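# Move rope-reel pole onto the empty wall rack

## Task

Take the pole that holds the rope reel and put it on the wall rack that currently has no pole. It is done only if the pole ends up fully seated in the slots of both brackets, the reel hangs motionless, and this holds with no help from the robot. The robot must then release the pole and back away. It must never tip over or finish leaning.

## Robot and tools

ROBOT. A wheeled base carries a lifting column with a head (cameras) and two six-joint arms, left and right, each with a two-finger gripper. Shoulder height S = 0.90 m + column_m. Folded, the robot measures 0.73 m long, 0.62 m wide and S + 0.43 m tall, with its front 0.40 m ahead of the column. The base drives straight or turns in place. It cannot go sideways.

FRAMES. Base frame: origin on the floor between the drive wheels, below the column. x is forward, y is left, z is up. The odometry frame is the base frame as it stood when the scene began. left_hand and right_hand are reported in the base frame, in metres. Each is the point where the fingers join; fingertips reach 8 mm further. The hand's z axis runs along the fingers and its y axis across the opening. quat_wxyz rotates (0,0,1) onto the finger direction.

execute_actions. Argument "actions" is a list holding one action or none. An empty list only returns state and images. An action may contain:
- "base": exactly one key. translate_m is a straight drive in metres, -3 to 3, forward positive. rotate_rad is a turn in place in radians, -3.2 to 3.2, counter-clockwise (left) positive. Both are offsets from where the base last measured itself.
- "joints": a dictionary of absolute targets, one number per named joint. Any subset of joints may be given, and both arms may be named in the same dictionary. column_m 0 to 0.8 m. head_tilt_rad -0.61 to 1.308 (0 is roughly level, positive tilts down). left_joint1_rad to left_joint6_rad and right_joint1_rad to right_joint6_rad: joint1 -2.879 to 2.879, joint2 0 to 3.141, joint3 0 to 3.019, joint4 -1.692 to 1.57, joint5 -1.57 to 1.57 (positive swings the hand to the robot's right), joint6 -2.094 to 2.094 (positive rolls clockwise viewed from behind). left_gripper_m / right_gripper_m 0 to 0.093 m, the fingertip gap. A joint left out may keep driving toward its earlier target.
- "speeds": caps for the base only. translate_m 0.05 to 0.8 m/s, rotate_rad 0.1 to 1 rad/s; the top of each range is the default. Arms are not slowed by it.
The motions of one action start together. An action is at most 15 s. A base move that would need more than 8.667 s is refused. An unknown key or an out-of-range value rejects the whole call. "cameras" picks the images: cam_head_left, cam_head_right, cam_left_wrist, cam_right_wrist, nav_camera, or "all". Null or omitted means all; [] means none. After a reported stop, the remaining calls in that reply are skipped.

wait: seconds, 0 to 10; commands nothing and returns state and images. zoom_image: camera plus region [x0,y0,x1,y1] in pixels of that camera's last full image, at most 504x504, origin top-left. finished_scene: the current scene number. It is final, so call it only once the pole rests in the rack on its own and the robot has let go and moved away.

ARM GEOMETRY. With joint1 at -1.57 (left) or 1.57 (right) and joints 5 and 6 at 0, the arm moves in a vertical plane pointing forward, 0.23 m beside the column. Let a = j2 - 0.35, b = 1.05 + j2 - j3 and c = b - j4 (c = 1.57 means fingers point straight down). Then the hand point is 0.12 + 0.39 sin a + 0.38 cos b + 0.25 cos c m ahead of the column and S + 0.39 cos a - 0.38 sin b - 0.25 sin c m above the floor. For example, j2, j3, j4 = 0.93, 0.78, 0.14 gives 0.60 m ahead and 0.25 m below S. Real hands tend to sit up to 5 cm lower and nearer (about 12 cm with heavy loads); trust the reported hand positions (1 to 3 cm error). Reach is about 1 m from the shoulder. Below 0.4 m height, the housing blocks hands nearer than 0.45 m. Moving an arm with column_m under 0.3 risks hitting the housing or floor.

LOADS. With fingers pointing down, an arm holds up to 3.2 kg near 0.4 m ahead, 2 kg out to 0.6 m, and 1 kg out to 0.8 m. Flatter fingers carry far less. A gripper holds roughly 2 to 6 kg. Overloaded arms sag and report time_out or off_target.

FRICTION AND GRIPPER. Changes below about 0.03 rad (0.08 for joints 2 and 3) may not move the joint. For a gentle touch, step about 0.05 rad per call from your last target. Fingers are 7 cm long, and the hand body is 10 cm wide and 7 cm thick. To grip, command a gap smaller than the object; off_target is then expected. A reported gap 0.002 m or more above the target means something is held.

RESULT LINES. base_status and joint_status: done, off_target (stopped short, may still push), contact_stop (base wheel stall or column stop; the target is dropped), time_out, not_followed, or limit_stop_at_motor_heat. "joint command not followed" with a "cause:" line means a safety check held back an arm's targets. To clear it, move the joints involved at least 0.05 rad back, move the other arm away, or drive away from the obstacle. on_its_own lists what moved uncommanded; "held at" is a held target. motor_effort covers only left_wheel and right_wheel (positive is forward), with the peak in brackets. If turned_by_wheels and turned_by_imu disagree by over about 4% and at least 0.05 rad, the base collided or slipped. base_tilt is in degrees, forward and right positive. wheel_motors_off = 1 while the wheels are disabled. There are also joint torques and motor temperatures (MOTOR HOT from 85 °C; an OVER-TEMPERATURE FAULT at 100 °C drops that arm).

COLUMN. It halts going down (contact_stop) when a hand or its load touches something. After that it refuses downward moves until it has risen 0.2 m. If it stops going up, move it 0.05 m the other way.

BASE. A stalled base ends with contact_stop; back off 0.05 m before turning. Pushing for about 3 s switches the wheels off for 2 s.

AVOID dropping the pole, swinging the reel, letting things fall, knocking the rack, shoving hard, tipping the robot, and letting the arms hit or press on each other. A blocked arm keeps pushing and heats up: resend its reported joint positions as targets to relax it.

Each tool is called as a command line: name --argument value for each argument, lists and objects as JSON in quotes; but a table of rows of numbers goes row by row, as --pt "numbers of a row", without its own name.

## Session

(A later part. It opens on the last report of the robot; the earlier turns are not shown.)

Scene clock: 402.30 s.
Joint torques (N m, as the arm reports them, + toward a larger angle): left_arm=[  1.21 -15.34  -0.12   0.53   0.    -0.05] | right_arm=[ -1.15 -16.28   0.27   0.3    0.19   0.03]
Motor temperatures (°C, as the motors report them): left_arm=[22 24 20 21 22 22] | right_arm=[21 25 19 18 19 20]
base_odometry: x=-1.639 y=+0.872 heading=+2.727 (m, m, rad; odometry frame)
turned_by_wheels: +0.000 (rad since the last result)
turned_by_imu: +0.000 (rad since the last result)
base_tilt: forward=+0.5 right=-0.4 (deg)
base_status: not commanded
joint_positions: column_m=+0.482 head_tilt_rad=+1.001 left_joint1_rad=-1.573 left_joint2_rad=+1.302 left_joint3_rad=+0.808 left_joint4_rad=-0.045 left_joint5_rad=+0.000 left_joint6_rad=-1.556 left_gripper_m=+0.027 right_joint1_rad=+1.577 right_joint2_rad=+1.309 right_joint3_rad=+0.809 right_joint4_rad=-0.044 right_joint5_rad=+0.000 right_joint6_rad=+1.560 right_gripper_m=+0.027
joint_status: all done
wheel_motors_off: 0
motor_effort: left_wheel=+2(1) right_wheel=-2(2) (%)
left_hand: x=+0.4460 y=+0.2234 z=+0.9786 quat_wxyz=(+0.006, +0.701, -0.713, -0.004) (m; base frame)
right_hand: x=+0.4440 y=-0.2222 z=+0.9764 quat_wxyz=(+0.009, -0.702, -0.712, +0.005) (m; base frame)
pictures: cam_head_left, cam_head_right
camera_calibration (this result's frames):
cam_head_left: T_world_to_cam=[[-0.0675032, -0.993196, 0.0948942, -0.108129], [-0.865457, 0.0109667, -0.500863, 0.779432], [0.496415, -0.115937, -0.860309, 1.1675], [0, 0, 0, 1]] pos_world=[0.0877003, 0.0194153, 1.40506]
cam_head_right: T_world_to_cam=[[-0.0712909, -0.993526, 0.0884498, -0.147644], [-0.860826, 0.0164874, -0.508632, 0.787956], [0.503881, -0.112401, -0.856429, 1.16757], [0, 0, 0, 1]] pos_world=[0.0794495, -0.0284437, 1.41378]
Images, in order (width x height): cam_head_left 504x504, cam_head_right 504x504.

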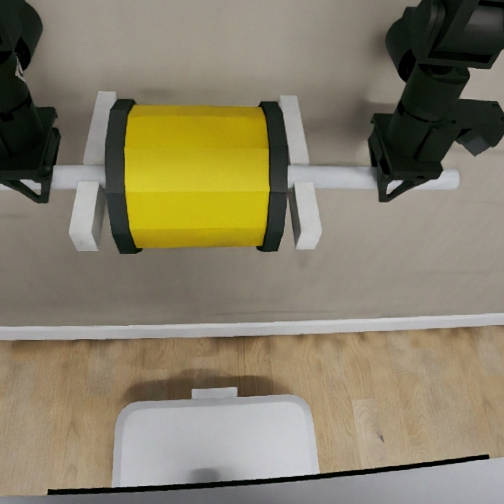

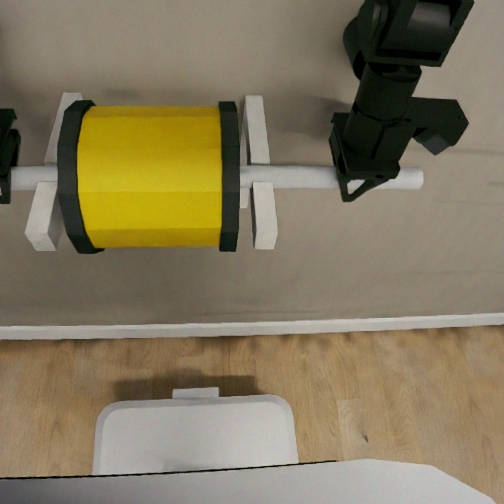

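The pole is seated on both sides (both arms show touchdown). Releasing.

execute_actions --actions '[{"joints": {"left_gripper_m": 0.093, "right_gripper_m": 0.093}}]' --cameras '["cam_left_wrist", "cam_right_wrist"]'

execute_actions --actions '[{"joints": {"column_m": 0.56}}]' --cameras '["cam_head_left", "cam_left_wrist", "cam_right_wrist"]'

Scene clock: 408.13 s.
Joint torques (N m, as the arm reports them, + toward a larger angle): left_arm=[  1.22 -15.24  -0.02   0.61   0.    -0.03] | right_arm=[ -1.22 -16.34   0.3    0.36   0.17   0.02]
Motor temperatures (°C, as the motors report them): left_arm=[22 24 20 21 22 22] | right_arm=[21 25 19 18 19 20]
base_odometry: x=-1.639 y=+0.872 heading=+2.727 (m, m, rad; odometry frame)
turned_by_wheels: +0.000 (rad since the last result)
turned_by_imu: +0.000 (rad since the last result)
base_tilt: forward=+0.3 right=-0.4 (deg)
base_status: not commanded
joint_positions: column_m=+0.482 head_tilt_rad=+1.001 left_joint1_rad=-1.573 left_joint2_rad=+1.302 left_joint3_rad=+0.809 left_joint4_rad=-0.045 left_joint5_rad=+0.000 left_joint6_rad=-1.558 left_gripper_m=+0.093 right_joint1_rad=+1.577 right_joint2_rad=+1.306 right_joint3_rad=+0.809 right_joint4_rad=-0.044 right_joint5_rad=+0.000 right_joint6_rad=+1.562 right_gripper_m=+0.093
joint_status: all done
wheel_motors_off: 0
motor_effort: left_wheel=+1(2) right_wheel=-2(1) (%)
left_hand: x=+0.4463 y=+0.2234 z=+0.9786 quat_wxyz=(+0.006, +0.702, -0.712, -0.004) (m; base frame)
right_hand: x=+0.4451 y=-0.2222 z=+0.9773 quat_wxyz=(+0.008, -0.703, -0.711, +0.004) (m; base frame)
pictures: cam_left_wrist, cam_right_wrist
camera_calibration (this result's frames):
cam_left_wrist: T_world_to_cam=[[0.999783, -0.0184482, -0.0096929, -0.433179], [-0.00945254, -0.815968, 0.578019, -0.373913], [-0.0185725, -0.577802, -0.815965, 1.05736], [0, 0, 0, 1]] pos_world=[0.449188, 0.297853, 1.0747]
cam_right_wrist: T_world_to_cam=[[-0.999348, -0.0208208, 0.0294918, 0.409309], [0.00112032, 0.798648, 0.601797, -0.40835], [-0.0360835, 0.601438, -0.798104, 1.05219], [0, 0, 0, 1]] pos_world=[0.447466, -0.298178, 1.07343]
Images, in order (width x height): cam_left_wrist 504x504, cam_right_wrist 504x504.

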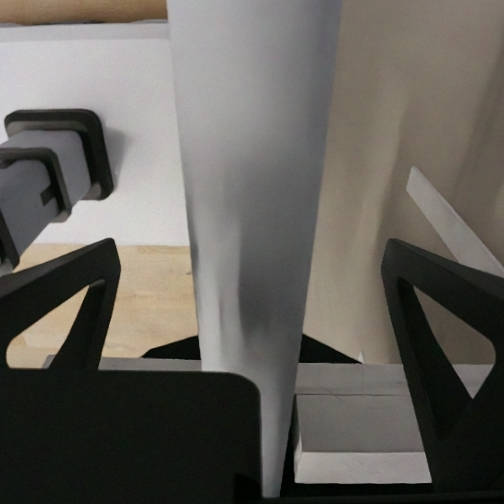

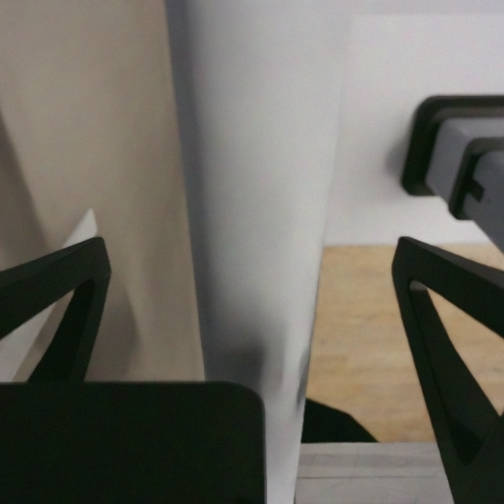

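Scene clock: 409.73 s.
Joint torques (N m, as the arm reports them, + toward a larger angle): left_arm=[  1.22 -15.17  -0.16   0.6    0.    -0.03] | right_arm=[ -1.17 -15.92   0.33   0.35   0.19   0.  ]
Motor temperatures (°C, as the motors report them): left_arm=[22 24 20 21 22 22] | right_arm=[21 25 19 18 19 20]
base_odometry: x=-1.639 y=+0.872 heading=+2.727 (m, m, rad; odometry frame)
turned_by_wheels: +0.000 (rad since the last result)
turned_by_imu: +0.000 (rad since the last result)
base_tilt: forward=+0.3 right=-0.5 (deg)
base_status: not commanded
joint_positions: column_m=+0.560 head_tilt_rad=+1.001 left_joint1_rad=-1.573 left_joint2_rad=+1.302 left_joint3_rad=+0.809 left_joint4_rad=-0.045 left_joint5_rad=+0.000 left_joint6_rad=-1.558 left_gripper_m=+0.093 right_joint1_rad=+1.577 right_joint2_rad=+1.303 right_joint3_rad=+0.809 right_joint4_rad=-0.044 right_joint5_rad=+0.000 right_joint6_rad=+1.562 right_gripper_m=+0.093
joint_status: all done
wheel_motors_off: 0
motor_effort: left_wheel=+2(2) right_wheel=-2(2) (%)
left_hand: x=+0.4463 y=+0.2234 z=+1.0565 quat_wxyz=(+0.006, +0.702, -0.712, -0.004) (m; base frame)
right_hand: x=+0.4465 y=-0.2222 z=+1.0562 quat_wxyz=(+0.007, -0.703, -0.711, +0.003) (m; base frame)
pictures: cam_head_left, cam_left_wrist, cam_right_wrist
camera_calibration (this result's frames):
cam_head_left: T_world_to_cam=[[-0.0675032, -0.993196, 0.0948942, -0.115518], [-0.865457, 0.0109667, -0.500864, 0.818431], [0.496415, -0.115937, -0.860309, 1.23449], [0, 0, 0, 1]] pos_world=[0.0877003, 0.0194153, 1.48293]
cam_left_wrist: T_world_to_cam=[[0.999783, -0.0184482, -0.0096929, -0.432424], [-0.00945254, -0.815968, 0.578019, -0.41892], [-0.0185725, -0.577802, -0.815965, 1.1209], [0, 0, 0, 1]] pos_world=[0.449188, 0.297853, 1.15256]
cam_right_wrist: T_world_to_cam=[[-0.999444, -0.0208032, 0.0260604, 0.412045], [-0.000931508, 0.798642, 0.601806, -0.454968], [-0.0333324, 0.601447, -0.798217, 1.11416], [0, 0, 0, 1]] pos_world=[0.44853, -0.298181, 1.15241]
Images, in order (width x height): cam_head_left 504x504, cam_left_wrist 504x504, cam_right_wrist 504x504.

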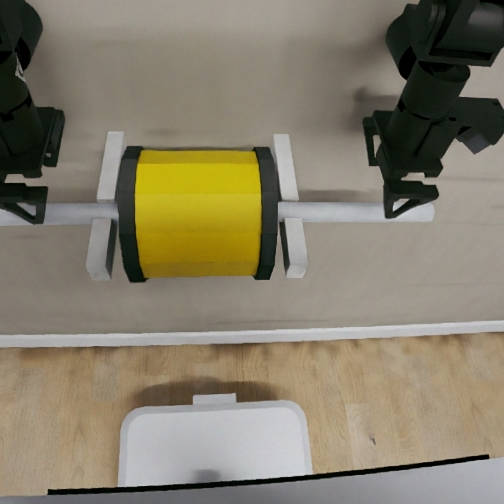

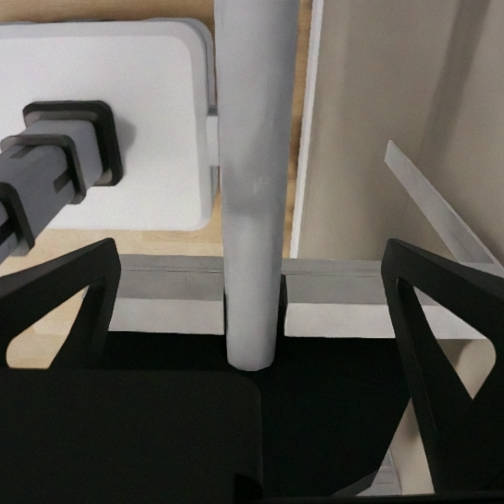

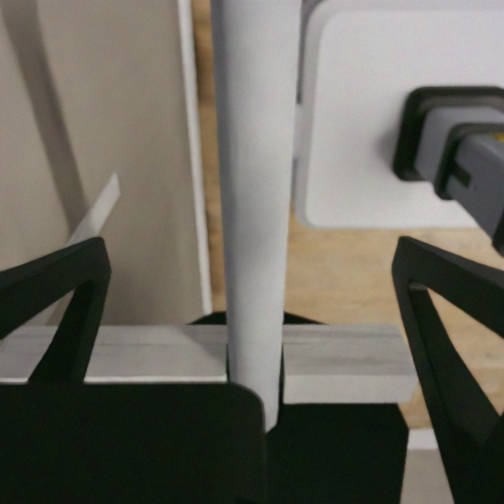

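execute_actions --actions '[{"base": {"translate_m": -0.6}, "joints": {"head_tilt_rad": 0.55}}]' --cameras '["cam_head_left", "nav_camera"]'

zoom_image --camera "cam_head_left" --region '[60, 150, 360, 300]'

Scene clock: 416.00 s.
Joint torques (N m, as the arm reports them, + toward a larger angle): left_arm=[  1.39 -15.35  -0.07   0.59   0.    -0.02] | right_arm=[ -1.12 -15.69   0.33   0.36   0.19   0.01]
Motor temperatures (°C, as the motors report them): left_arm=[22 24 20 21 22 22] | right_arm=[21 25 19 18 19 20]
base_odometry: x=-1.090 y=+0.630 heading=+2.729 (m, m, rad; odometry frame)
turned_by_wheels: +0.002 (rad since the last result)
turned_by_imu: +0.003 (rad since the last result)
base_tilt: forward=+0.4 right=-0.5 (deg)
base_status: done
joint_positions: column_m=+0.560 head_tilt_rad=+0.568 left_joint1_rad=-1.573 left_joint2_rad=+1.301 left_joint3_rad=+0.806 left_joint4_rad=-0.045 left_joint5_rad=+0.000 left_joint6_rad=-1.559 left_gripper_m=+0.093 right_joint1_rad=+1.577 right_joint2_rad=+1.300 right_joint3_rad=+0.808 right_joint4_rad=-0.044 right_joint5_rad=+0.000 right_joint6_rad=+1.563 right_gripper_m=+0.093
joint_status: all done
wheel_motors_off: 0
motor_effort: left_wheel=+2(74) right_wheel=-2(31) (%)
left_hand: x=+0.4450 y=+0.2234 z=+1.0566 quat_wxyz=(+0.006, +0.703, -0.712, -0.005) (m; base frame)
right_hand: x=+0.4466 y=-0.2222 z=+1.0571 quat_wxyz=(+0.006, -0.703, -0.711, +0.002) (m; base frame)
pictures: cam_head_left, nav_camera
camera_calibration (this result's frames):
cam_head_left: T_world_to_cam=[[-0.10109, -0.993196, 0.057814, -0.0565159], [-0.575437, 0.0109667, -0.817773, 1.29384], [0.811574, -0.115937, -0.57263, 0.774007], [0, 0, 0, 1]] pos_world=[0.110647, 0.0194153, 1.50456]
Images, in order (width x height): cam_head_left 504x504, nav_camera 504x504.

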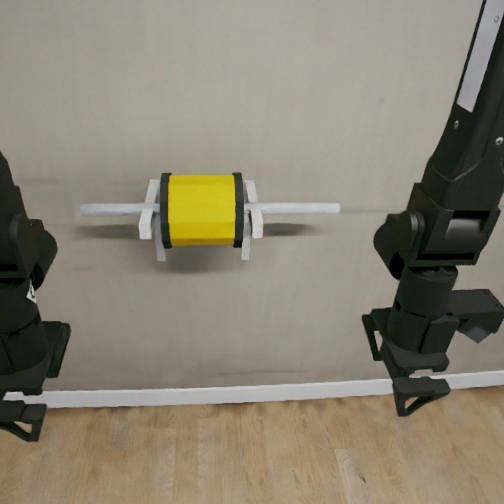

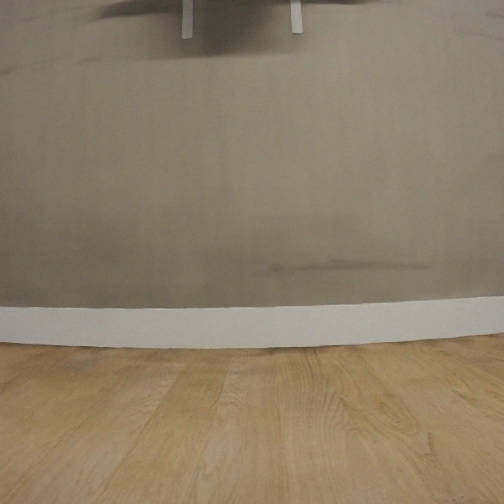

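Region (60, 150, 360, 300) of cam_head_left's 504x504 image, scaled by 1.680, with more detail than that image has.

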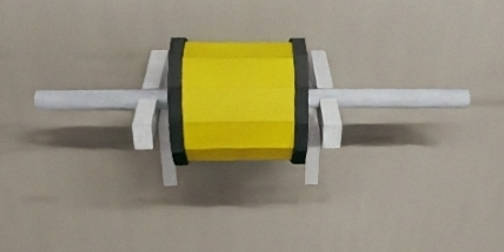

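Quick check that the reel is still before finishing.

execute_actions --actions '[]' --cameras '["cam_head_left"]'

zoom_image --camera "cam_head_left" --region '[60, 150, 360, 300]'

Scene clock: 419.93 s.
Joint torques (N m, as the arm reports them, + toward a larger angle): left_arm=[  1.17 -15.27   0.     0.59   0.    -0.02] | right_arm=[ -1.27 -15.74   0.43   0.42   0.17   0.  ]
Motor temperatures (°C, as the motors report them): left_arm=[22 24 20 21 22 22] | right_arm=[21 25 19 18 19 20]
base_odometry: x=-1.090 y=+0.630 heading=+2.729 (m, m, rad; odometry frame)
turned_by_wheels: +0.000 (rad since the last result)
turned_by_imu: +0.000 (rad since the last result)
base_tilt: forward=+0.3 right=-0.5 (deg)
base_status: done
joint_positions: column_m=+0.560 head_tilt_rad=+0.568 left_joint1_rad=-1.573 left_joint2_rad=+1.301 left_joint3_rad=+0.806 left_joint4_rad=-0.045 left_joint5_rad=+0.000 left_joint6_rad=-1.559 left_gripper_m=+0.093 right_joint1_rad=+1.577 right_joint2_rad=+1.300 right_joint3_rad=+0.808 right_joint4_rad=-0.044 right_joint5_rad=+0.000 right_joint6_rad=+1.563 right_gripper_m=+0.093
joint_status: all done
wheel_motors_off: 0
motor_effort: left_wheel=+3(74) right_wheel=-4(31) (%)
left_hand: x=+0.4450 y=+0.2234 z=+1.0566 quat_wxyz=(+0.006, +0.703, -0.712, -0.005) (m; base frame)
right_hand: x=+0.4466 y=-0.2222 z=+1.0571 quat_wxyz=(+0.006, -0.703, -0.711, +0.002) (m; base frame)
pictures: cam_head_left
camera_calibration (this result's frames):
cam_head_left: T_world_to_cam=[[-0.10109, -0.993196, 0.057814, -0.0565159], [-0.575437, 0.0109667, -0.817772, 1.29384], [0.811574, -0.115937, -0.572631, 0.774007], [0, 0, 0, 1]] pos_world=[0.110647, 0.0194153, 1.50456]
Images, in order (width x height): cam_head_left 504x504.

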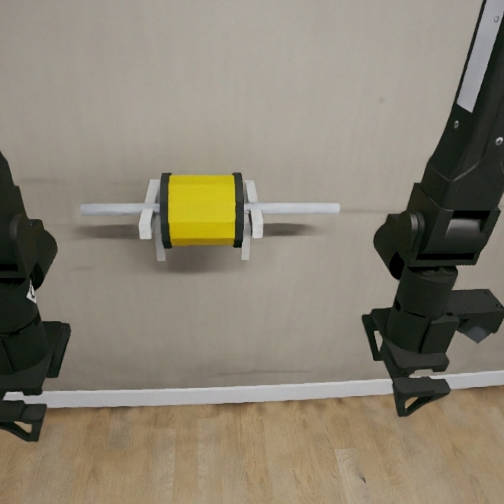

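Region (60, 150, 360, 300) of cam_head_left's 504x504 image, scaled by 1.680, with more detail than that image has.

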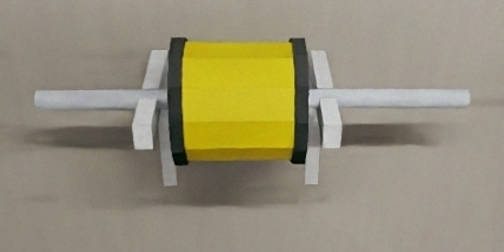

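finished_scene --scene 1

The scene is finished: the task was done.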